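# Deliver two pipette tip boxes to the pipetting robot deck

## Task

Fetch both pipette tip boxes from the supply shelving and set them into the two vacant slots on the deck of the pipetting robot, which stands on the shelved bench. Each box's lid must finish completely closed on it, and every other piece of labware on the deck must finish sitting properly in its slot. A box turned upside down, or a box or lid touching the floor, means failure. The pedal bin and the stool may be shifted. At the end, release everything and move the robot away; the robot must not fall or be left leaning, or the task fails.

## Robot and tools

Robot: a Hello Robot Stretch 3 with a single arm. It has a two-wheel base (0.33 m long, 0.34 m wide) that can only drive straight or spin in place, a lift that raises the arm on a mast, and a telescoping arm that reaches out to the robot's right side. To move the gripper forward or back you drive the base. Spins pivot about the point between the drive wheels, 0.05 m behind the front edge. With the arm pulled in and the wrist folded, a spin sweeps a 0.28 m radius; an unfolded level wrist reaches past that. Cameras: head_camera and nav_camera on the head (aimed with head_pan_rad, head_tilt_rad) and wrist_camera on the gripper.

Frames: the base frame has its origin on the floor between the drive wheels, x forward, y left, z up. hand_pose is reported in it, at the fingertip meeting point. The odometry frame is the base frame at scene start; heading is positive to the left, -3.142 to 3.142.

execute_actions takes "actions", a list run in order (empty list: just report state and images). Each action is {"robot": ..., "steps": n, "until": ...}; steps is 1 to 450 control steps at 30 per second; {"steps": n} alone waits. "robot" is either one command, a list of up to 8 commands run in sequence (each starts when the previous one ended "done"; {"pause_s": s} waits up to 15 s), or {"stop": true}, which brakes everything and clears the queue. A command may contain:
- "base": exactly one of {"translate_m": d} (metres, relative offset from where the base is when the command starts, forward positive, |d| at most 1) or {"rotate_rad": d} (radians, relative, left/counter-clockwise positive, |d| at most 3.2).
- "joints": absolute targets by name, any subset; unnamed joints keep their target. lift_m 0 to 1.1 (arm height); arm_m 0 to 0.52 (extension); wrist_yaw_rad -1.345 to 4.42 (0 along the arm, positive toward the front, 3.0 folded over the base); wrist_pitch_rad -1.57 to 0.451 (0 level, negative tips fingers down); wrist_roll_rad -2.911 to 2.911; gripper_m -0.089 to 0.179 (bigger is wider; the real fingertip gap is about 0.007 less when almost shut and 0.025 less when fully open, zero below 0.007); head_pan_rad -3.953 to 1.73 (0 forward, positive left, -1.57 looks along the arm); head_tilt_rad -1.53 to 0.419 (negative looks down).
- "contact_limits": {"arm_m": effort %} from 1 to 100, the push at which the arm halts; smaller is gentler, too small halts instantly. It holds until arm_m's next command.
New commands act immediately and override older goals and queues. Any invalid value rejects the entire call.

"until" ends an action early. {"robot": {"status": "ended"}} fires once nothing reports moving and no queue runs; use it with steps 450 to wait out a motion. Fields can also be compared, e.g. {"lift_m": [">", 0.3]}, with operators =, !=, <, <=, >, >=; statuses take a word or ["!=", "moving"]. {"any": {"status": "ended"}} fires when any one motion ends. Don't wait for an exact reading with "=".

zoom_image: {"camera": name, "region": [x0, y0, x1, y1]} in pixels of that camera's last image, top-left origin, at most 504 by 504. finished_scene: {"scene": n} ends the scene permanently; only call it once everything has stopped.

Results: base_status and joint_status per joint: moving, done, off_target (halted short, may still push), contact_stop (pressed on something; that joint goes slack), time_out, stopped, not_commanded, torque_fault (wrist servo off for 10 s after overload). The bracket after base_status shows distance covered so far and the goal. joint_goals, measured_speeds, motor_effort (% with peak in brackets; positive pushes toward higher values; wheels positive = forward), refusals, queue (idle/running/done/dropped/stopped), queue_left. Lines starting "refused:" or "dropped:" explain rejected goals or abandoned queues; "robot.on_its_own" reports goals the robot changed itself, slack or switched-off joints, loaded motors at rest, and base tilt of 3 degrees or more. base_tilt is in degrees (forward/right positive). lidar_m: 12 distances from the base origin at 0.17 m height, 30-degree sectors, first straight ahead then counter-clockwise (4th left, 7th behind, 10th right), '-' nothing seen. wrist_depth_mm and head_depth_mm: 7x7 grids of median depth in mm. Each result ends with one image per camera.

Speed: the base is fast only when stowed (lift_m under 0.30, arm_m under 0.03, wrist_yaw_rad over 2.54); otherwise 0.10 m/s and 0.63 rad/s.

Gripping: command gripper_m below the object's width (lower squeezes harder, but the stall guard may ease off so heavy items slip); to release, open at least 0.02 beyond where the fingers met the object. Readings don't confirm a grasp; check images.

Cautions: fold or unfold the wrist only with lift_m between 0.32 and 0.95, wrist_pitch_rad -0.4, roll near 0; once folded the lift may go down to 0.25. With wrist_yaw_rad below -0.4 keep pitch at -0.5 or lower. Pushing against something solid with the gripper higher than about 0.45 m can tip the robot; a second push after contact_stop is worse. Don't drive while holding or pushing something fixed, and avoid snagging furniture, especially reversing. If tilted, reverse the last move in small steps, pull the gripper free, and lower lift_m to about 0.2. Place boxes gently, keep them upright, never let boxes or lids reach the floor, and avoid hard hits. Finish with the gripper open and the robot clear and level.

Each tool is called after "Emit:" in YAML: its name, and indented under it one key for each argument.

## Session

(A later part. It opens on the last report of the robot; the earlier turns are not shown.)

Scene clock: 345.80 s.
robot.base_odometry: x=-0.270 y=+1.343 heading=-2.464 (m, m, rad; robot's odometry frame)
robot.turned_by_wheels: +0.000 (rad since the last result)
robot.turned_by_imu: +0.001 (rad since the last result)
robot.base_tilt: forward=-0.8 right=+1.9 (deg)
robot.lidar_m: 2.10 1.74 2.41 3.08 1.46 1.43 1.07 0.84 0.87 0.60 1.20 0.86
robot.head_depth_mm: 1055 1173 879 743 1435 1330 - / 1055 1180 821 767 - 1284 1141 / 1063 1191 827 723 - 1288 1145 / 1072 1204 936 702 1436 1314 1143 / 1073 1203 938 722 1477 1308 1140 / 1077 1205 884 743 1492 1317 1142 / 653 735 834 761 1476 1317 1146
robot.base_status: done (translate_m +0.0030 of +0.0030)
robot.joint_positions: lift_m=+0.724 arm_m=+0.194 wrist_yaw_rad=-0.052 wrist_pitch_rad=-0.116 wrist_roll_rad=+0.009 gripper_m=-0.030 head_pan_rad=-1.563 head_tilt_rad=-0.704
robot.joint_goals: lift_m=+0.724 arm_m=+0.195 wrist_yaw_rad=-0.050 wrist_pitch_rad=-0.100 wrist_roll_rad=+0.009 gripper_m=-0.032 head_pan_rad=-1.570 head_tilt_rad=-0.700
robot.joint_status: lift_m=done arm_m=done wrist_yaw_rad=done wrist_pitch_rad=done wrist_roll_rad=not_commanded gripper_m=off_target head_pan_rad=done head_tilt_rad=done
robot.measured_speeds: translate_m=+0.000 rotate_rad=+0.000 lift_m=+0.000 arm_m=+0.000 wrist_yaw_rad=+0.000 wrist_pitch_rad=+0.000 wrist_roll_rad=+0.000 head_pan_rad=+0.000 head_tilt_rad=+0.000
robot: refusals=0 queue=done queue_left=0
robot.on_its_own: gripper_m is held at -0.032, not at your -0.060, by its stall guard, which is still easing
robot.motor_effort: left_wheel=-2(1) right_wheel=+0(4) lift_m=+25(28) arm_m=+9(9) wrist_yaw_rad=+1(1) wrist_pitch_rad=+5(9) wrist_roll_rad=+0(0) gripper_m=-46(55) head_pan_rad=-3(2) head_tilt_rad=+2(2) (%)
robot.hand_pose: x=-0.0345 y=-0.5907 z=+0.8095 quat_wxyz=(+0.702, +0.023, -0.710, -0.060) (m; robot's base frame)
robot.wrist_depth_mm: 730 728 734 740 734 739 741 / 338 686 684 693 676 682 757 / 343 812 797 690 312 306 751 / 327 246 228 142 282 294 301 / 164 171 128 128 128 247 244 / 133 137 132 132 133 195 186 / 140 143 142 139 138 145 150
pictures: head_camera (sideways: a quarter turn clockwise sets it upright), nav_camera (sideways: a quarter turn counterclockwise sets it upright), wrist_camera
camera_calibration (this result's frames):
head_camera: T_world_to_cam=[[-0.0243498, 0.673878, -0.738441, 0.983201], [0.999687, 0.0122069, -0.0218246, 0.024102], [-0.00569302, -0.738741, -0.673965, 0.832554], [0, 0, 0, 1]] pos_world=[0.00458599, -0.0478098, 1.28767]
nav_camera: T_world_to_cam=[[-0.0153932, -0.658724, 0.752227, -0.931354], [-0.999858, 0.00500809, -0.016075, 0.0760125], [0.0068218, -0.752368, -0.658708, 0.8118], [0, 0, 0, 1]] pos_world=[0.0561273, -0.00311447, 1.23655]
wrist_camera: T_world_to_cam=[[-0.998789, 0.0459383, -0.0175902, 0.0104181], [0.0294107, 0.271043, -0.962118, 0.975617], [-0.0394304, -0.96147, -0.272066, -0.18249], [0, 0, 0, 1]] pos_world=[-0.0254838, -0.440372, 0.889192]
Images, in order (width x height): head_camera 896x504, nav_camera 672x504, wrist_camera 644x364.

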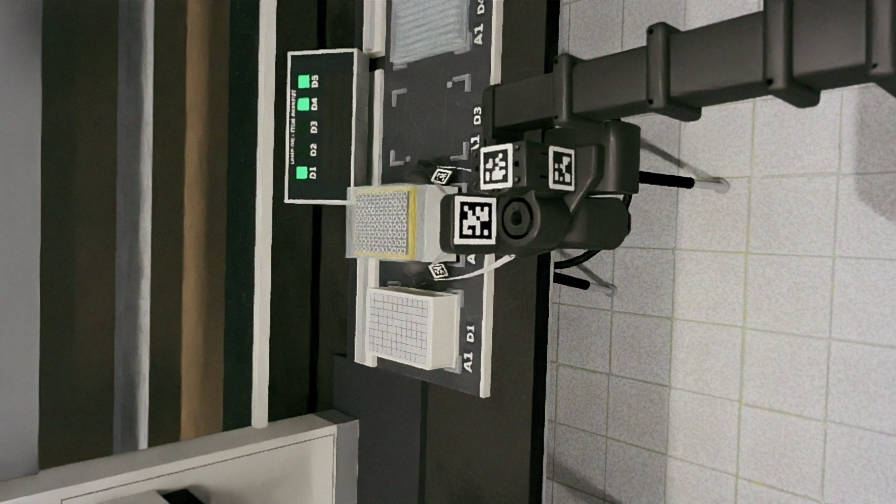

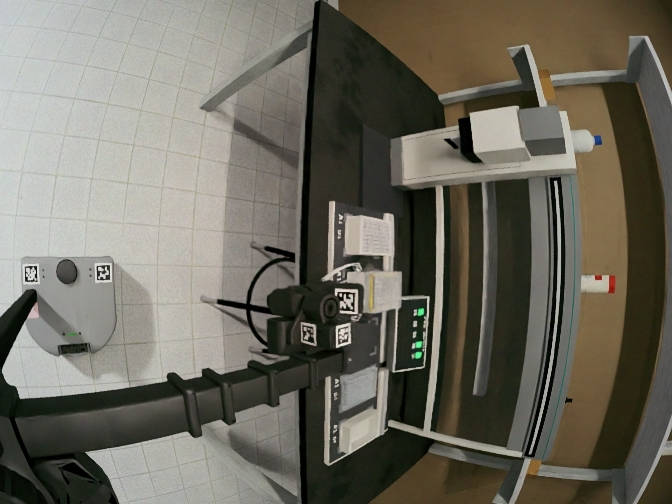

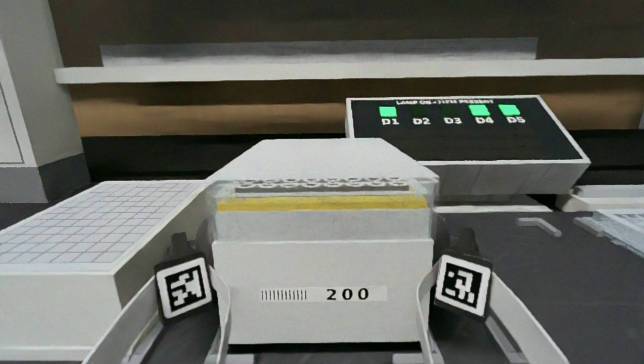

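Emit:
execute_actions:
  actions:
    - {"robot":{"joints":{"arm_m":0.192,"gripper_m":0.05}},"steps":60,"until":{"robot":{"status":"ended"}}}
    - {"robot":{"joints":{"lift_m":0.719}},"steps":100,"until":{"robot":{"lift_m_status":["!=","moving"]}}}
    - {"steps":5}

Scene clock: 361.03 s.
robot.base_odometry: x=-0.270 y=+1.343 heading=-2.464 (m, m, rad; robot's odometry frame)
robot.turned_by_wheels: +0.000 (rad since the last result)
robot.turned_by_imu: +0.002 (rad since the last result)
robot.base_tilt: forward=-1.1 right=+2.0 (deg)
robot.lidar_m: 2.10 1.74 2.40 3.08 1.46 1.43 1.07 0.84 0.87 0.60 1.20 0.86
robot.head_depth_mm: 1057 1173 878 741 1438 1338 - / 1064 1183 822 745 - 1289 1138 / 1068 1197 825 720 - 1280 1146 / 1070 1197 935 712 1442 1312 1140 / 1067 1204 937 721 1470 1315 1142 / 1068 1211 880 744 1477 1309 1147 / 650 730 833 763 1475 1315 1140
robot.base_status: done (translate_m +0.0030 of +0.0030)
robot.joint_positions: lift_m=+0.719 arm_m=+0.192 wrist_yaw_rad=-0.050 wrist_pitch_rad=-0.116 wrist_roll_rad=+0.009 gripper_m=+0.051 head_pan_rad=-1.563 head_tilt_rad=-0.704
robot.joint_goals: lift_m=+0.719 arm_m=+0.192 wrist_yaw_rad=-0.050 wrist_pitch_rad=-0.100 wrist_roll_rad=+0.009 gripper_m=+0.050 head_pan_rad=-1.570 head_tilt_rad=-0.700
robot.joint_status: lift_m=done arm_m=done wrist_yaw_rad=done wrist_pitch_rad=done wrist_roll_rad=not_commanded gripper_m=done head_pan_rad=done head_tilt_rad=done
robot.measured_speeds: translate_m=+0.000 rotate_rad=+0.000 lift_m=+0.000 arm_m=+0.000 wrist_yaw_rad=+0.000 wrist_pitch_rad=+0.000 wrist_roll_rad=+0.000 head_pan_rad=+0.000 head_tilt_rad=+0.000
robot: refusals=0 queue=done queue_left=0
robot.motor_effort: left_wheel=-1(2) right_wheel=+1(1) lift_m=+29(30) arm_m=-1(7) wrist_yaw_rad=-1(1) wrist_pitch_rad=+5(5) wrist_roll_rad=+0(0) gripper_m=-17(46) head_pan_rad=-1(3) head_tilt_rad=+3(3) (%)
robot.hand_pose: x=-0.0341 y=-0.5884 z=+0.8043 quat_wxyz=(+0.702, +0.023, -0.710, -0.059) (m; robot's base frame)
robot.wrist_depth_mm: 723 741 737 748 716 722 745 / 339 779 778 778 336 335 765 / 346 784 815 652 300 298 716 / 327 226 224 138 281 297 298 / 151 161 128 126 127 236 232 / 134 137 132 133 132 182 176 / 140 140 138 138 138 138 142
pictures: head_camera (sideways: a quarter turn clockwise sets it upright), nav_camera (sideways: a quarter turn counterclockwise sets it upright), wrist_camera
camera_calibration (this result's frames):
head_camera: T_world_to_cam=[[-0.0243499, 0.673877, -0.738442, 0.983202], [0.999687, 0.0122071, -0.0218246, 0.024102], [-0.00569283, -0.738742, -0.673964, 0.832553], [0, 0, 0, 1]] pos_world=[0.004586, -0.0478098, 1.28767]
nav_camera: T_world_to_cam=[[-0.0153931, -0.658723, 0.752228, -0.931356], [-0.999858, 0.00500782, -0.0160751, 0.0760126], [0.00682198, -0.752369, -0.658707, 0.811798], [0, 0, 0, 1]] pos_world=[0.0561273, -0.00311456, 1.23655]
wrist_camera: T_world_to_cam=[[-0.998864, 0.0442853, -0.0175947, 0.0096658], [0.0289664, 0.271091, -0.962118, 0.970039], [-0.0378379, -0.961534, -0.272066, -0.181645], [0, 0, 0, 1]] pos_world=[-0.0253168, -0.438055, 0.884042]
Images, in order (width x height): head_camera 896x504, nav_camera 672x504, wrist_camera 644x364.

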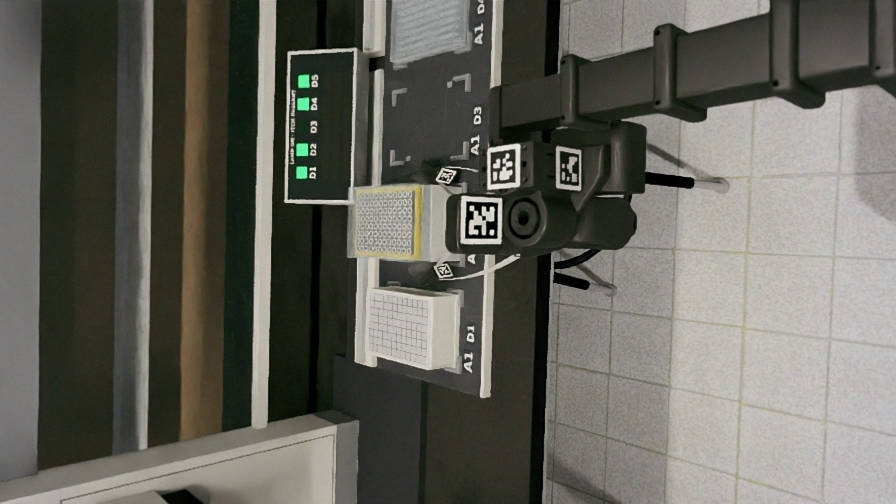

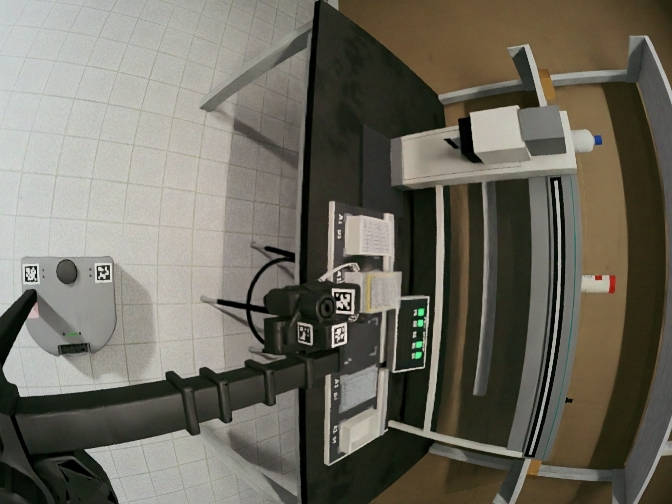

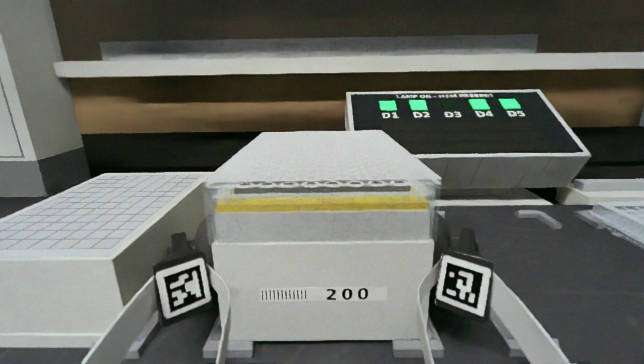

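Emit:
execute_actions:
  actions:
    - {"robot":{"joints":{"gripper_m":0.122}},"steps":60,"until":{"robot":{"status":"ended"}}}
    - {"robot":{"joints":{"lift_m":0.727}},"steps":100,"until":{"robot":{"status":"ended"}}}
    - {"robot":{"joints":{"arm_m":0.10}},"steps":100,"until":{"robot":{"status":"ended"}}}

Scene clock: 367.33 s.
robot.base_odometry: x=-0.270 y=+1.343 heading=-2.464 (m, m, rad; robot's odometry frame)
robot.turned_by_wheels: +0.000 (rad since the last result)
robot.turned_by_imu: +0.001 (rad since the last result)
robot.base_tilt: forward=-1.0 right=+1.9 (deg)
robot.lidar_m: 2.10 1.75 2.40 3.09 1.46 1.43 1.06 0.84 0.87 0.61 1.20 0.86
robot.head_depth_mm: 1051 1183 880 741 1442 1344 - / 1061 1183 827 742 708 - 1148 / 1063 1185 822 720 674 - 1138 / 1067 1200 935 714 1326 1321 1135 / 1065 1199 928 720 1472 1312 1140 / 1067 1203 881 744 1471 1316 1144 / 649 730 834 759 1472 1317 1139
robot.base_status: done (translate_m +0.0030 of +0.0030)
robot.joint_positions: lift_m=+0.727 arm_m=+0.100 wrist_yaw_rad=-0.051 wrist_pitch_rad=-0.120 wrist_roll_rad=+0.009 gripper_m=+0.122 head_pan_rad=-1.563 head_tilt_rad=-0.704
robot.joint_goals: lift_m=+0.727 arm_m=+0.100 wrist_yaw_rad=-0.050 wrist_pitch_rad=-0.100 wrist_roll_rad=+0.009 gripper_m=+0.122 head_pan_rad=-1.570 head_tilt_rad=-0.700
robot.joint_status: lift_m=done arm_m=done wrist_yaw_rad=done wrist_pitch_rad=done wrist_roll_rad=not_commanded gripper_m=done head_pan_rad=done head_tilt_rad=done
robot.measured_speeds: translate_m=+0.000 rotate_rad=+0.000 lift_m=+0.000 arm_m=+0.000 wrist_yaw_rad=+0.000 wrist_pitch_rad=+0.000 wrist_roll_rad=+0.000 head_pan_rad=+0.000 head_tilt_rad=+0.000
robot: refusals=0 queue=done queue_left=0
robot.motor_effort: left_wheel=-2(1) right_wheel=+3(3) lift_m=+43(45) arm_m=-6(5) wrist_yaw_rad=+0(3) wrist_pitch_rad=+7(7) wrist_roll_rad=+0(1) gripper_m=+0(89) head_pan_rad=-2(2) head_tilt_rad=+2(2) (%)
robot.hand_pose: x=-0.0343 y=-0.4965 z=+0.8109 quat_wxyz=(+0.702, +0.024, -0.710, -0.061) (m; robot's base frame)
robot.wrist_depth_mm: 366 823 812 799 822 831 807 / 384 772 769 775 774 845 829 / 403 700 806 400 380 411 728 / 395 247 271 217 364 368 351 / 269 228 239 224 239 257 245 / 196 204 192 192 190 - 191 / 179 164 170 170 168 165 167
pictures: head_camera (sideways: a quarter turn clockwise sets it upright), nav_camera (sideways: a quarter turn counterclockwise sets it upright), wrist_camera
camera_calibration (this result's frames):
head_camera: T_world_to_cam=[[-0.0243499, 0.673873, -0.738446, 0.983207], [0.999687, 0.012207, -0.0218246, 0.024102], [-0.0056928, -0.738746, -0.67396, 0.832547], [0, 0, 0, 1]] pos_world=[0.00458601, -0.0478099, 1.28767]
nav_camera: T_world_to_cam=[[-0.0153931, -0.658719, 0.752232, -0.931361], [-0.999858, 0.00500773, -0.0160751, 0.0760127], [0.00682201, -0.752373, -0.658702, 0.811793], [0, 0, 0, 1]] pos_world=[0.0561273, -0.00311494, 1.23655]
wrist_camera: T_world_to_cam=[[-0.998829, 0.0450671, -0.01761, 0.00594222], [0.0293234, 0.274312, -0.961193, 0.952383], [-0.0384875, -0.960584, -0.275313, -0.0883977], [0, 0, 0, 1]] pos_world=[-0.0253941, -0.346432, 0.891192]
Images, in order (width x height): head_camera 896x504, nav_camera 672x504, wrist_camera 644x364.

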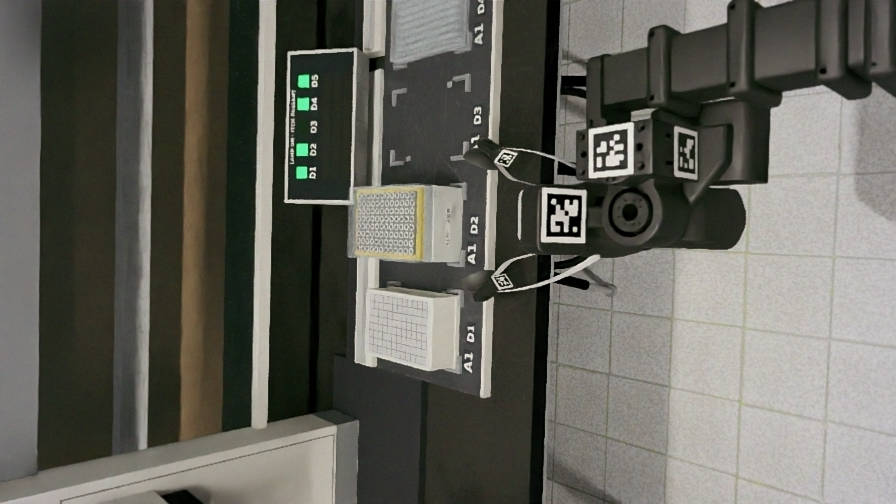

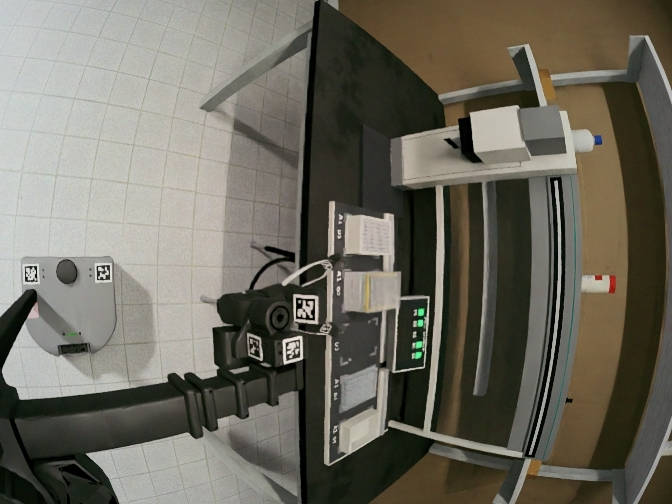

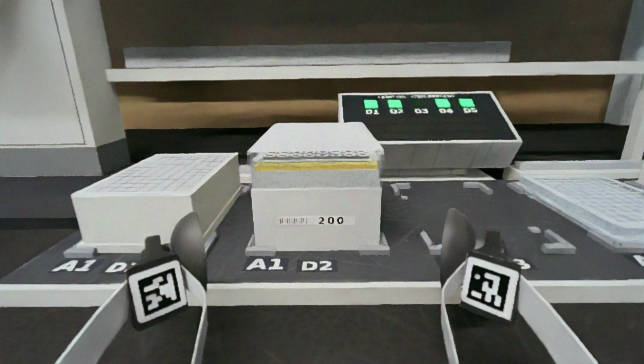

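Emit:
execute_actions:
  actions:
    - {"robot":[{"joints":{"arm_m":0.0,"wrist_yaw_rad":0.0,"gripper_m":0.16,"lift_m":0.74}},{"base":{"rotate_rad":-0.63}},{"base":{"translate_m":-0.585},"joints":{"lift_m":0.53,"head_tilt_rad":-0.85}},{"base":{"rotate_rad":-0.975}}],"steps":450,"until":{"robot":{"status":"ended"}}}

Scene clock: 390.33 s.
robot.base_odometry: x=+0.314 y=+1.371 heading=+2.215 (m, m, rad; robot's odometry frame)
robot.turned_by_wheels: -1.605 (rad since the last result)
robot.turned_by_imu: -1.613 (rad since the last result)
robot.base_tilt: forward=-1.0 right=+1.8 (deg)
robot.lidar_m: 0.84 1.00 1.45 2.14 2.19 2.85 2.76 0.86 0.90 0.82 0.61 0.84
robot.head_depth_mm: 725 592 1152 987 1339 1251 1108 / 692 591 1149 984 1342 1262 - / 711 588 1151 980 1339 1269 - / 727 592 1147 985 1344 1234 1120 / 700 591 1150 992 1345 1239 1105 / 695 592 879 925 1358 1248 1112 / 586 577 723 1583 1422 1244 1106
robot.base_status: done (rotate_rad -0.9748 of -0.9750)
robot.joint_positions: lift_m=+0.530 arm_m=+0.000 wrist_yaw_rad=-0.001 wrist_pitch_rad=-0.120 wrist_roll_rad=+0.009 gripper_m=+0.160 head_pan_rad=-1.563 head_tilt_rad=-0.839
robot.joint_goals: lift_m=+0.530 arm_m=+0.000 wrist_yaw_rad=+0.000 wrist_pitch_rad=-0.100 wrist_roll_rad=+0.009 gripper_m=+0.160 head_pan_rad=-1.570 head_tilt_rad=-0.850
robot.joint_status: lift_m=done arm_m=done wrist_yaw_rad=done wrist_pitch_rad=done wrist_roll_rad=not_commanded gripper_m=done head_pan_rad=done head_tilt_rad=done
robot.measured_speeds: translate_m=+0.000 rotate_rad=+0.000 lift_m=+0.000 arm_m=+0.000 wrist_yaw_rad=+0.000 wrist_pitch_rad=+0.000 wrist_roll_rad=+0.000 head_pan_rad=+0.000 head_tilt_rad=+0.000
robot: refusals=0 queue=done queue_left=0
robot.motor_effort: left_wheel=+4(10) right_wheel=-4(9) lift_m=+31(45) arm_m=-6(6) wrist_yaw_rad=+0(2) wrist_pitch_rad=+6(6) wrist_roll_rad=+1(0) gripper_m=+0(94) head_pan_rad=-2(3) head_tilt_rad=-4(15) (%)
robot.hand_pose: x=-0.0217 y=-0.3969 z=+0.6144 quat_wxyz=(+0.703, +0.042, -0.709, -0.043) (m; robot's base frame)
robot.wrist_depth_mm: 300 396 692 705 713 713 689 / 316 391 741 745 729 725 711 / 811 387 676 764 775 757 704 / 880 392 493 503 514 503 498 / 897 362 368 366 365 368 363 / 955 490 760 904 895 910 710 / 906 444 745 797 805 764 692
pictures: head_camera (sideways: a quarter turn clockwise sets it upright), nav_camera (sideways: a quarter turn counterclockwise sets it upright), wrist_camera
camera_calibration (this result's frames):
head_camera: T_world_to_cam=[[-0.0250472, 0.766923, -0.64125, 0.856553], [0.999665, 0.0150758, -0.0210164, 0.0230463], [-0.00645064, -0.641562, -0.767044, 0.953611], [0, 0, 0, 1]] pos_world=[0.00456704, -0.0454566, 1.28121]
nav_camera: T_world_to_cam=[[-0.0146803, -0.753759, 0.656987, -0.807244], [-0.999874, 0.00707196, -0.0142284, 0.0736059], [0.00607861, -0.657113, -0.753767, 0.935437], [0, 0, 0, 1]] pos_world=[0.0560599, 0.00570064, 1.2365]
wrist_camera: T_world_to_cam=[[-0.999831, -0.0052123, -0.0176102, -0.00935281], [0.0154938, 0.27544, -0.961193, 0.735898], [0.00986058, -0.961304, -0.275313, -0.0455244], [0, 0, 0, 1]] pos_world=[-0.0203042, -0.246507, 0.694642]
Images, in order (width x height): head_camera 896x504, nav_camera 672x504, wrist_camera 644x364.

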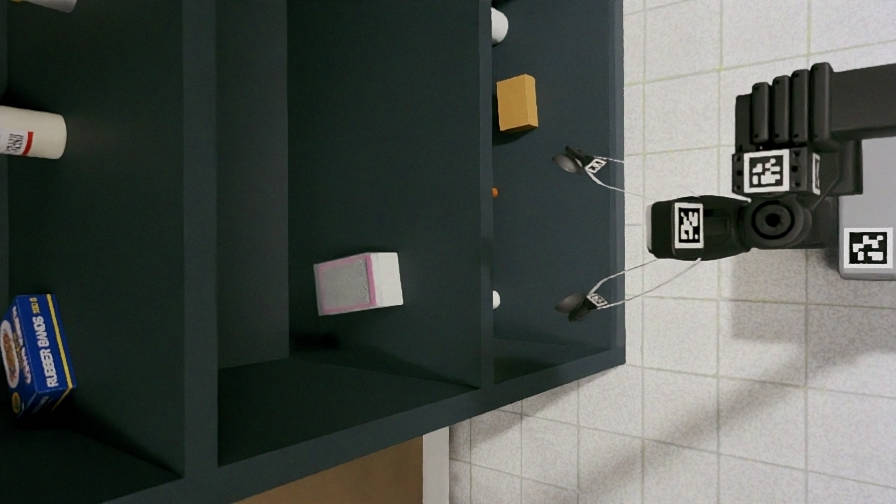

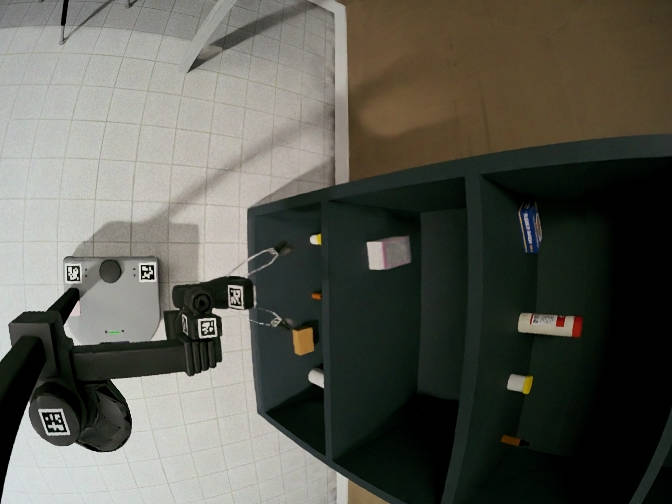

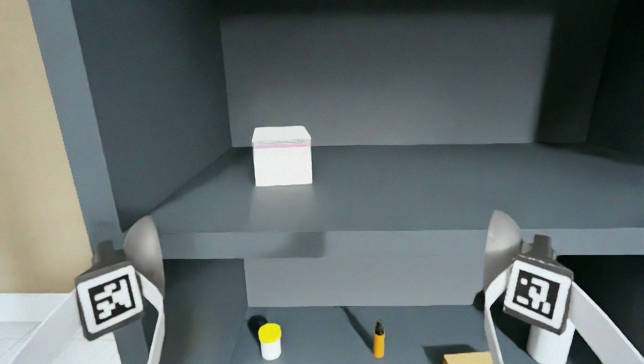

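Emit:
execute_actions:
  actions:
    - {"robot":{"base":{"translate_m":0.037},"joints":{"arm_m":0.26,"wrist_yaw_rad":0.125,"lift_m":0.49}},"steps":300,"until":{"robot":{"status":"ended"}}}

Scene clock: 399.43 s.
robot.base_odometry: x=+0.292 y=+1.401 heading=+2.215 (m, m, rad; robot's odometry frame)
robot.turned_by_wheels: +0.000 (rad since the last result)
robot.turned_by_imu: +0.001 (rad since the last result)
robot.base_tilt: forward=-1.0 right=+1.9 (deg)
robot.lidar_m: 0.80 0.97 1.43 2.13 2.19 2.89 2.80 0.89 0.95 0.66 0.60 0.80
robot.head_depth_mm: 726 591 1149 984 1346 1246 1105 / 690 591 1148 983 1331 1255 - / 725 592 1145 960 1308 1249 1132 / 722 592 1145 990 1333 1252 1126 / 696 590 1118 985 1336 1248 1114 / 665 592 723 969 1426 1248 1109 / 501 593 1337 1569 1423 1249 1103
robot.base_status: done (translate_m +0.0370 of +0.0370)
robot.joint_positions: lift_m=+0.490 arm_m=+0.260 wrist_yaw_rad=+0.125 wrist_pitch_rad=-0.120 wrist_roll_rad=+0.009 gripper_m=+0.160 head_pan_rad=-1.563 head_tilt_rad=-0.839
robot.joint_goals: lift_m=+0.490 arm_m=+0.260 wrist_yaw_rad=+0.125 wrist_pitch_rad=-0.100 wrist_roll_rad=+0.009 gripper_m=+0.160 head_pan_rad=-1.570 head_tilt_rad=-0.850
robot.joint_status: lift_m=done arm_m=done wrist_yaw_rad=done wrist_pitch_rad=done wrist_roll_rad=not_commanded gripper_m=done head_pan_rad=done head_tilt_rad=done
robot.measured_speeds: translate_m=+0.000 rotate_rad=+0.000 lift_m=+0.000 arm_m=+0.000 wrist_yaw_rad=+0.000 wrist_pitch_rad=+0.000 wrist_roll_rad=+0.000 head_pan_rad=+0.000 head_tilt_rad=+0.000
robot: refusals=0 queue=done queue_left=0
robot.motor_effort: left_wheel=+5(9) right_wheel=-4(7) lift_m=+31(32) arm_m=+5(5) wrist_yaw_rad=-1(3) wrist_pitch_rad=+6(6) wrist_roll_rad=+0(0) gripper_m=+0(0) head_pan_rad=-2(2) head_tilt_rad=-4(4) (%)
robot.hand_pose: x=+0.0098 y=-0.6542 z=+0.5744 quat_wxyz=(+0.704, +0.086, -0.705, +0.001) (m; robot's base frame)
robot.wrist_depth_mm: 191 253 418 479 465 445 429 / 191 254 418 496 481 466 448 / 194 255 425 513 494 484 474 / 194 254 359 242 346 375 373 / 195 243 263 246 250 270 254 / 191 199 198 196 196 190 193 / - 157 159 157 156 156 154
pictures: head_camera (sideways: a quarter turn clockwise sets it upright), nav_camera (sideways: a quarter turn counterclockwise sets it upright), wrist_camera
camera_calibration (this result's frames):
head_camera: T_world_to_cam=[[-0.0250119, 0.766929, -0.641244, 0.856545], [0.999666, 0.01503, -0.0210164, 0.0230462], [-0.00648021, -0.641556, -0.767049, 0.953618], [0, 0, 0, 1]] pos_world=[0.00456495, -0.0454563, 1.28121]
nav_camera: T_world_to_cam=[[-0.0147149, -0.753763, 0.656981, -0.807236], [-0.999873, 0.00711808, -0.0142283, 0.0736057], [0.00604832, -0.657107, -0.753773, 0.935445], [0, 0, 0, 1]] pos_world=[0.0560601, 0.00569887, 1.2365]
wrist_camera: T_world_to_cam=[[-0.991317, -0.13031, -0.01761, -0.0618413], [-0.0191023, 0.275213, -0.961193, 0.768039], [0.1301, -0.952511, -0.275313, -0.299669], [0, 0, 0, 1]] pos_world=[-0.00764619, -0.504871, 0.654642]
Images, in order (width x height): head_camera 896x504, nav_camera 672x504, wrist_camera 644x364.

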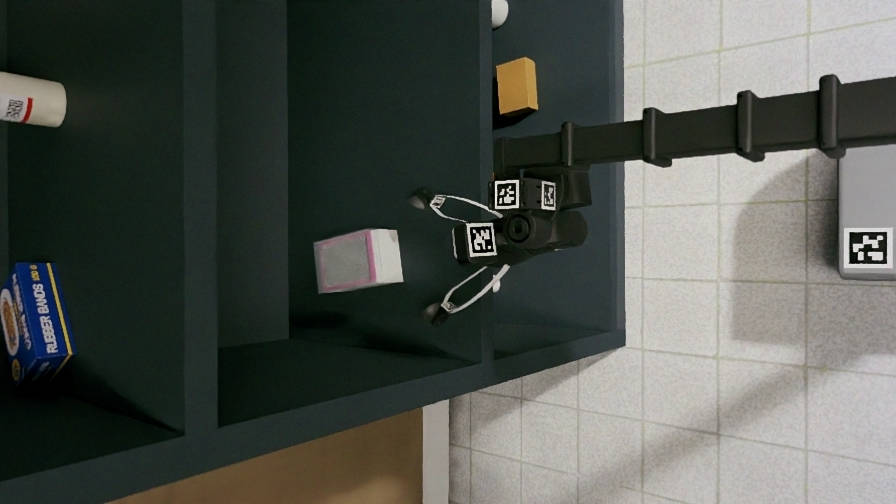

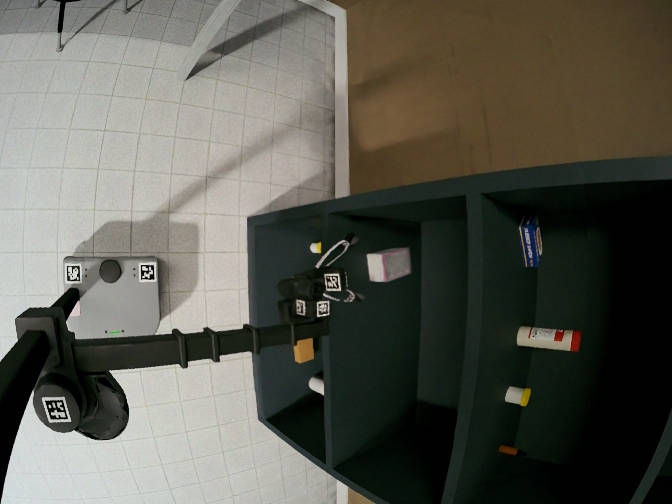

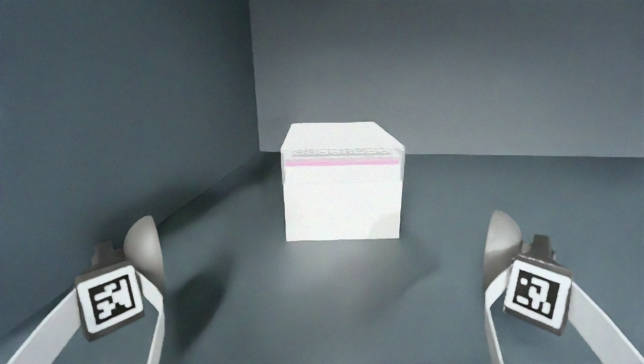

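Emit:
execute_actions:
  actions:
    - {"robot":{"base":{"translate_m":-0.009},"joints":{"wrist_yaw_rad":0.165,"lift_m":0.479,"arm_m":0.30}},"steps":300,"until":{"robot":{"status":"ended"}}}
    - {"robot":{"joints":{"arm_m":0.372}},"steps":200,"until":{"robot":{"status":"ended"}}}
    - {"robot":{"joints":{"gripper_m":0.115}},"steps":60,"until":{"robot":{"status":"ended"}}}

Scene clock: 409.33 s.
robot.base_odometry: x=+0.297 y=+1.394 heading=+2.215 (m, m, rad; robot's odometry frame)
robot.turned_by_wheels: +0.000 (rad since the last result)
robot.turned_by_imu: +0.001 (rad since the last result)
robot.base_tilt: forward=-1.0 right=+1.9 (deg)
robot.lidar_m: 0.81 0.97 1.43 2.14 2.18 2.88 2.78 0.88 0.94 0.70 0.60 0.81
robot.head_depth_mm: 727 589 1146 982 1342 1245 1109 / 693 588 1149 982 1338 1259 - / 724 592 1154 1017 1338 1247 1126 / 728 593 1145 1008 1340 1243 1120 / 694 591 1118 986 1302 1238 1103 / 692 590 753 941 1389 1238 1112 / 504 578 1334 1578 1413 1249 1102
robot.base_status: done (translate_m -0.0090 of -0.0090)
robot.joint_positions: lift_m=+0.479 arm_m=+0.372 wrist_yaw_rad=+0.164 wrist_pitch_rad=-0.120 wrist_roll_rad=+0.009 gripper_m=+0.115 head_pan_rad=-1.563 head_tilt_rad=-0.839
robot.joint_goals: lift_m=+0.479 arm_m=+0.372 wrist_yaw_rad=+0.165 wrist_pitch_rad=-0.100 wrist_roll_rad=+0.009 gripper_m=+0.115 head_pan_rad=-1.570 head_tilt_rad=-0.850
robot.joint_status: lift_m=done arm_m=done wrist_yaw_rad=done wrist_pitch_rad=done wrist_roll_rad=not_commanded gripper_m=done head_pan_rad=done head_tilt_rad=done
robot.measured_speeds: translate_m=+0.000 rotate_rad=+0.000 lift_m=+0.000 arm_m=+0.000 wrist_yaw_rad=+0.000 wrist_pitch_rad=+0.000 wrist_roll_rad=+0.000 head_pan_rad=+0.000 head_tilt_rad=+0.000
robot: refusals=0 queue=done queue_left=0
robot.motor_effort: left_wheel=+4(5) right_wheel=-4(9) lift_m=+31(31) arm_m=+5(7) wrist_yaw_rad=+0(2) wrist_pitch_rad=+6(6) wrist_roll_rad=+0(0) gripper_m=+0(94) head_pan_rad=-2(1) head_tilt_rad=-3(4) (%)
robot.hand_pose: x=+0.0196 y=-0.7648 z=+0.5634 quat_wxyz=(+0.704, +0.100, -0.703, +0.015) (m; robot's base frame)
robot.wrist_depth_mm: 190 245 382 382 358 347 328 / 191 247 397 392 373 360 347 / 193 249 404 399 391 375 358 / 193 253 300 142 289 342 336 / 195 235 132 131 131 247 228 / 181 191 138 138 138 184 175 / 148 139 144 142 142 136 141
pictures: head_camera (sideways: a quarter turn clockwise sets it upright), nav_camera (sideways: a quarter turn counterclockwise sets it upright), wrist_camera
camera_calibration (this result's frames):
head_camera: T_world_to_cam=[[-0.0250119, 0.766929, -0.641244, 0.856545], [0.999666, 0.01503, -0.0210164, 0.0230462], [-0.00648021, -0.641556, -0.767049, 0.953618], [0, 0, 0, 1]] pos_world=[0.00456495, -0.0454563, 1.28121]
nav_camera: T_world_to_cam=[[-0.0147149, -0.753763, 0.656981, -0.807236], [-0.999873, 0.00711808, -0.0142283, 0.0736057], [0.00604832, -0.657107, -0.753773, 0.935444], [0, 0, 0, 1]] pos_world=[0.0560601, 0.00569886, 1.2365]
wrist_camera: T_world_to_cam=[[-0.985435, -0.169137, -0.0176099, -0.0965618], [-0.0298949, 0.274251, -0.961193, 0.787567], [0.167403, -0.946667, -0.275313, -0.405559], [0, 0, 0, 1]] pos_world=[-0.00371926, -0.616253, 0.643648]
Images, in order (width x height): head_camera 896x504, nav_camera 672x504, wrist_camera 644x364.

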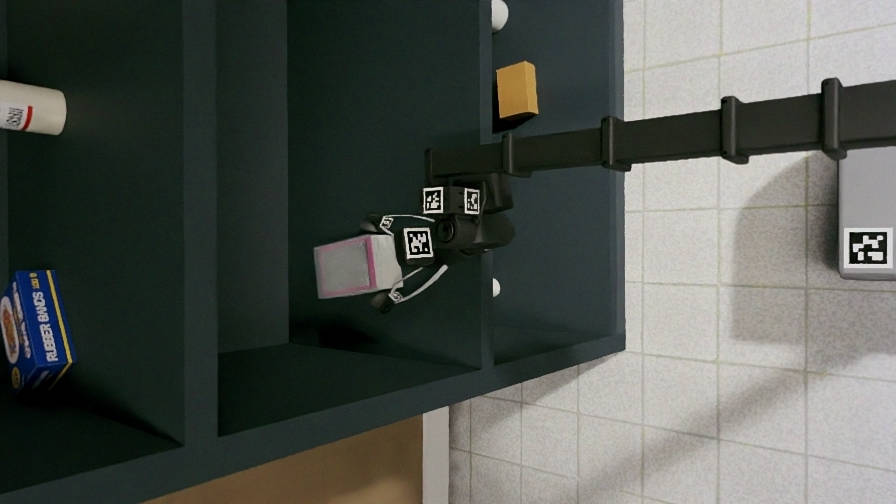

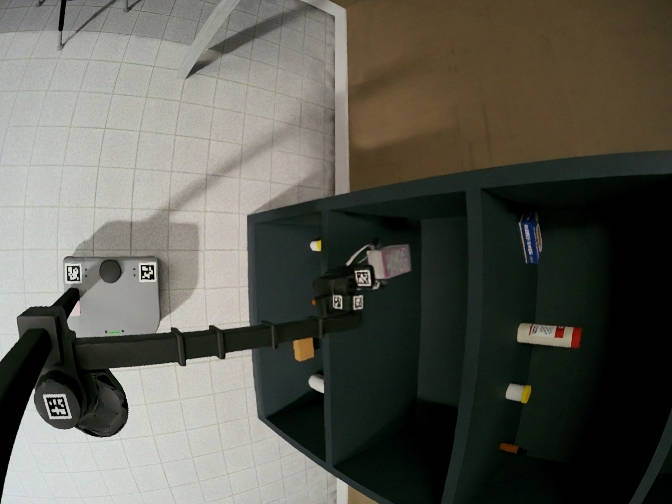

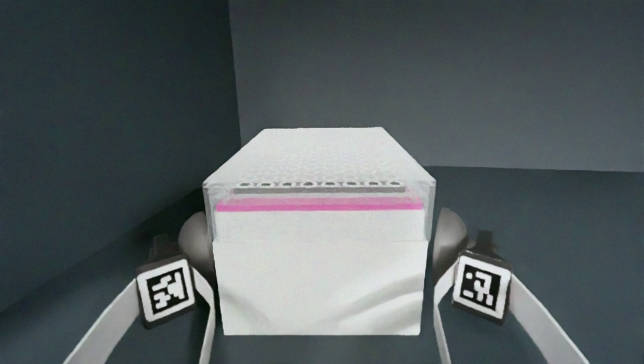

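Emit:
execute_actions:
  actions:
    - {"robot":{"joints":{"arm_m":0.376,"lift_m":0.478}},"steps":60,"until":{"robot":{"status":"ended"}}}
    - {"robot":{"joints":{"gripper_m":-0.08}},"steps":40,"until":{"robot":{"status":"ended"}}}
    - {"robot":{"joints":{"lift_m":0.52}},"steps":100,"until":{"robot":{"lift_m_status":["!=","moving"]}}}
    - {"robot":{"joints":{"arm_m":0.0,"wrist_yaw_rad":0.0,"gripper_m":-0.075}},"steps":300,"until":{"robot":{"arm_m_status":["!=","moving"]}}}

Scene clock: 419.57 s.
robot.base_odometry: x=+0.297 y=+1.394 heading=+2.215 (m, m, rad; robot's odometry frame)
robot.turned_by_wheels: +0.000 (rad since the last result)
robot.turned_by_imu: +0.001 (rad since the last result)
robot.base_tilt: forward=-1.0 right=+1.9 (deg)
robot.lidar_m: 0.81 0.97 1.43 2.13 2.19 2.88 2.79 0.88 0.94 0.70 0.60 0.81
robot.head_depth_mm: 727 590 1143 976 1334 1246 1109 / 694 592 1148 986 1348 1271 - / 729 590 1150 984 1332 1264 - / 727 592 1151 959 757 1240 1119 / 698 592 1117 982 1313 1240 1100 / 689 593 752 939 1400 1250 1108 / 504 578 1318 1589 1421 1245 1111
robot.base_status: done (translate_m -0.0090 of -0.0090)
robot.joint_positions: lift_m=+0.520 arm_m=+0.000 wrist_yaw_rad=+0.000 wrist_pitch_rad=-0.133 wrist_roll_rad=+0.009 gripper_m=-0.049 head_pan_rad=-1.563 head_tilt_rad=-0.839
robot.joint_goals: lift_m=+0.520 arm_m=+0.000 wrist_yaw_rad=+0.000 wrist_pitch_rad=-0.100 wrist_roll_rad=+0.009 gripper_m=-0.051 head_pan_rad=-1.570 head_tilt_rad=-0.850
robot.joint_status: lift_m=done arm_m=done wrist_yaw_rad=done wrist_pitch_rad=done wrist_roll_rad=not_commanded gripper_m=done head_pan_rad=done head_tilt_rad=done
robot.measured_speeds: translate_m=+0.000 rotate_rad=+0.000 lift_m=+0.000 arm_m=+0.000 wrist_yaw_rad=+0.000 wrist_pitch_rad=+0.000 wrist_roll_rad=+0.000 head_pan_rad=+0.000 head_tilt_rad=+0.000
robot: refusals=0 queue=done queue_left=0
robot.on_its_own: gripper_m is held at -0.051, not at your -0.075, by its stall guard, which is still easing
robot.motor_effort: left_wheel=+4(4) right_wheel=-5(5) lift_m=+45(47) arm_m=-6(5) wrist_yaw_rad=+0(1) wrist_pitch_rad=+10(10) wrist_roll_rad=+0(0) gripper_m=-37(100) head_pan_rad=-1(2) head_tilt_rad=-3(3) (%)
robot.hand_pose: x=-0.0214 y=-0.3961 z=+0.6005 quat_wxyz=(+0.703, +0.047, -0.708, -0.047) (m; robot's base frame)
robot.wrist_depth_mm: 740 341 676 706 707 694 689 / 780 341 677 734 730 731 722 / 843 344 651 777 760 756 710 / 868 367 431 145 412 446 439 / 932 367 129 129 129 356 355 / 990 954 133 133 132 892 717 / 895 425 522 137 730 736 720
pictures: head_camera (sideways: a quarter turn clockwise sets it upright), nav_camera (sideways: a quarter turn counterclockwise sets it upright), wrist_camera
camera_calibration (this result's frames):
head_camera: T_world_to_cam=[[-0.0250119, 0.766933, -0.64124, 0.856539], [0.999666, 0.0150301, -0.0210163, 0.0230461], [-0.00648024, -0.641551, -0.767053, 0.953623], [0, 0, 0, 1]] pos_world=[0.00456495, -0.0454562, 1.28121]
nav_camera: T_world_to_cam=[[-0.0147149, -0.753767, 0.656977, -0.80723], [-0.999873, 0.00711816, -0.0142282, 0.0736056], [0.00604829, -0.657103, -0.753777, 0.93545], [0, 0, 0, 1]] pos_world=[0.0560601, 0.00569925, 1.2365]
wrist_camera: T_world_to_cam=[[-0.999826, -0.00598151, -0.0176878, -0.00959844], [0.0152132, 0.288269, -0.957429, 0.725175], [0.0108257, -0.957531, -0.288128, -0.039411], [0, 0, 0, 1]] pos_world=[-0.0202023, -0.24684, 0.682778]
Images, in order (width x height): head_camera 896x504, nav_camera 672x504, wrist_camera 644x364.

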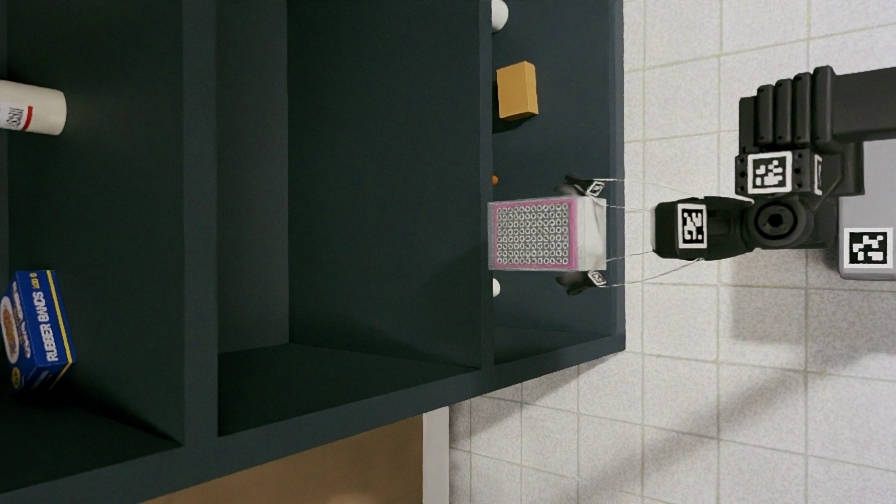

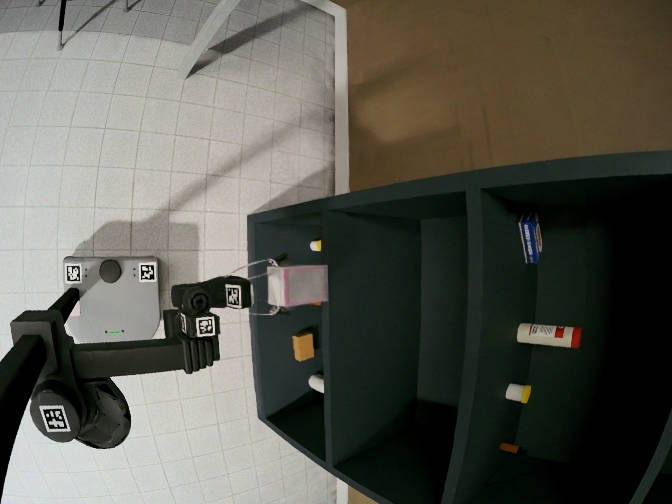

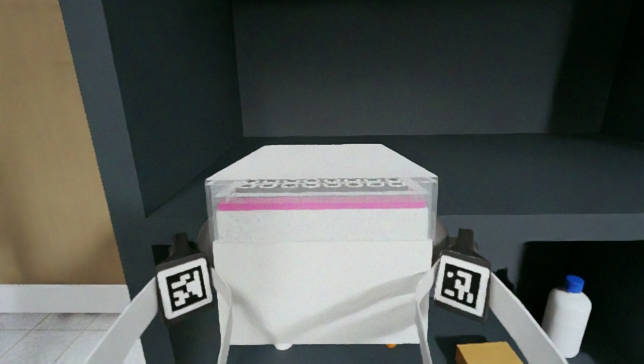

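Emit:
execute_actions:
  actions:
    - {"robot":{"joints":{"gripper_m":-0.08}},"steps":15}
    - {"robot":{"base":{"rotate_rad":0.901},"joints":{"lift_m":0.85,"head_tilt_rad":-0.7}},"steps":200,"until":{"robot":{"base_status":["!=","moving"]}}}
    - {"robot":{"base":{"translate_m":0.478},"joints":{"gripper_m":-0.075}},"steps":300,"until":{"robot":{"base_status":["!=","moving"],"lift_m_status":["!=","moving"]}}}
    - {"robot":{"base":{"rotate_rad":0.653},"joints":{"gripper_m":-0.08}},"steps":200,"until":{"robot":{"base_status":["!=","moving"]}}}
    - {"robot":{"joints":{"arm_m":0.19,"lift_m":0.80}},"steps":200,"until":{"robot":{"arm_m_status":["!=","moving"]}}}

Scene clock: 443.43 s.
robot.base_odometry: x=-0.181 y=+1.406 heading=-2.515 (m, m, rad; robot's odometry frame)
robot.turned_by_wheels: +1.554 (rad since the last result)
robot.turned_by_imu: +1.567 (rad since the last result)
robot.base_tilt: forward=-1.0 right=+2.0 (deg)
robot.lidar_m: 2.33 1.84 2.43 3.08 1.37 1.32 0.96 0.75 1.19 0.60 0.85 0.95
robot.head_depth_mm: 1072 1193 898 761 - - - / 1059 1197 933 - 1479 1318 1141 / 1059 1205 832 - 1444 1309 1155 / 1069 1197 821 721 1446 1290 1140 / 1070 1200 825 714 1444 1304 1140 / 1062 1189 930 713 1477 1316 1144 / 1072 1189 914 715 1476 1316 1138
robot.base_status: done (rotate_rad +0.6529 of +0.6530)
robot.joint_positions: lift_m=+0.800 arm_m=+0.190 wrist_yaw_rad=+0.000 wrist_pitch_rad=-0.134 wrist_roll_rad=+0.009 gripper_m=-0.055 head_pan_rad=-1.563 head_tilt_rad=-0.704
robot.joint_goals: lift_m=+0.800 arm_m=+0.190 wrist_yaw_rad=+0.000 wrist_pitch_rad=-0.100 wrist_roll_rad=+0.009 gripper_m=-0.055 head_pan_rad=-1.570 head_tilt_rad=-0.700
robot.joint_status: lift_m=done arm_m=done wrist_yaw_rad=done wrist_pitch_rad=done wrist_roll_rad=not_commanded gripper_m=done head_pan_rad=done head_tilt_rad=done
robot.measured_speeds: translate_m=+0.000 rotate_rad=+0.000 lift_m=+0.000 arm_m=+0.000 wrist_yaw_rad=+0.000 wrist_pitch_rad=+0.000 wrist_roll_rad=+0.000 head_pan_rad=+0.000 head_tilt_rad=+0.000
robot: refusals=0 queue=done queue_left=0
robot.on_its_own: gripper_m is held at -0.055, not at your -0.080, by its stall guard, which is still easing
robot.motor_effort: left_wheel=-2(7) right_wheel=+3(9) lift_m=+33(46) arm_m=+5(9) wrist_yaw_rad=-1(1) wrist_pitch_rad=+11(10) wrist_roll_rad=+1(0) gripper_m=-24(100) head_pan_rad=-2(2) head_tilt_rad=+2(12) (%)
robot.hand_pose: x=-0.0214 y=-0.5853 z=+0.8808 quat_wxyz=(+0.703, +0.047, -0.708, -0.048) (m; robot's base frame)
robot.wrist_depth_mm: 760 764 746 736 714 744 733 / 761 768 775 774 779 787 764 / 807 792 799 812 803 810 804 / 634 630 374 145 372 604 539 / 410 431 130 129 129 415 396 / 213 206 132 132 132 306 275 / 164 175 229 138 225 242 232
pictures: head_camera (sideways: a quarter turn clockwise sets it upright), nav_camera (sideways: a quarter turn counterclockwise sets it upright), wrist_camera
camera_calibration (this result's frames):
head_camera: T_world_to_cam=[[-0.0243028, 0.673848, -0.73847, 0.983239], [0.999688, 0.0121367, -0.0218248, 0.0241022], [-0.00574396, -0.73877, -0.673933, 0.832513], [0, 0, 0, 1]] pos_world=[0.00458269, -0.0478103, 1.28768]
nav_camera: T_world_to_cam=[[-0.0154391, -0.65869, 0.752256, -0.931392], [-0.999858, 0.00507663, -0.0160756, 0.0760132], [0.00676991, -0.752397, -0.658675, 0.811758], [0, 0, 0, 1]] pos_world=[0.0561271, -0.00312079, 1.23655]
wrist_camera: T_world_to_cam=[[-0.999826, -0.00591097, -0.017694, -0.0057408], [0.0152307, 0.289047, -0.957194, 1.04829], [0.0107724, -0.957297, -0.288907, -0.139054], [0, 0, 0, 1]] pos_world=[-0.0202081, -0.436156, 0.963144]
Images, in order (width x height): head_camera 896x504, nav_camera 672x504, wrist_camera 644x364.

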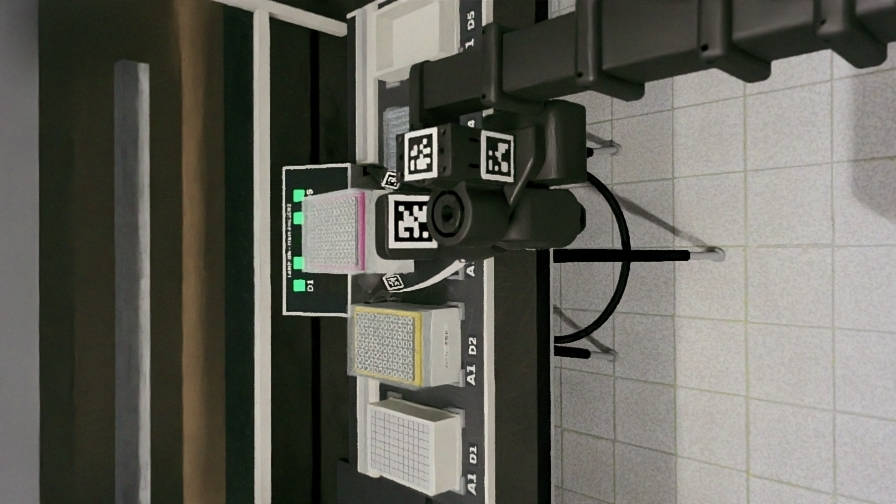

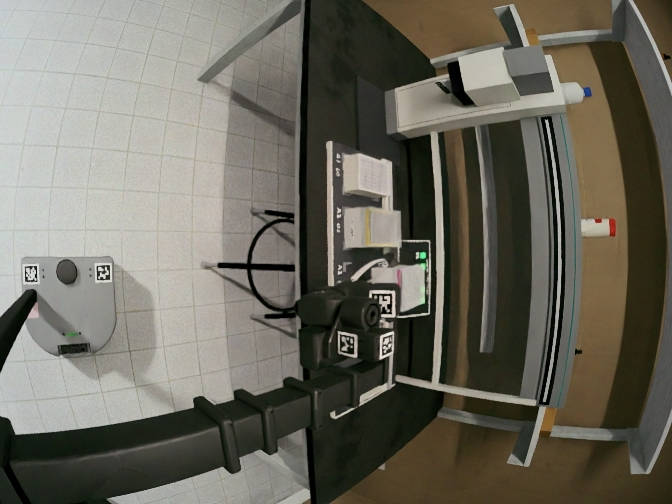

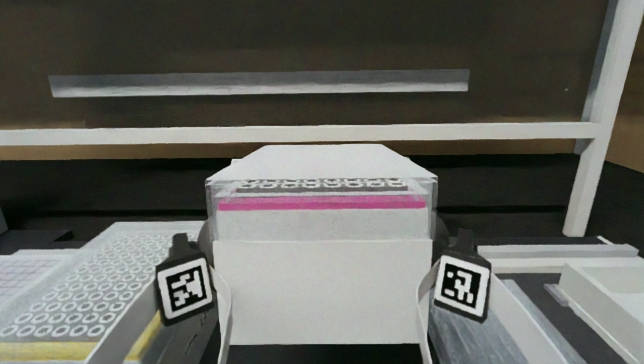

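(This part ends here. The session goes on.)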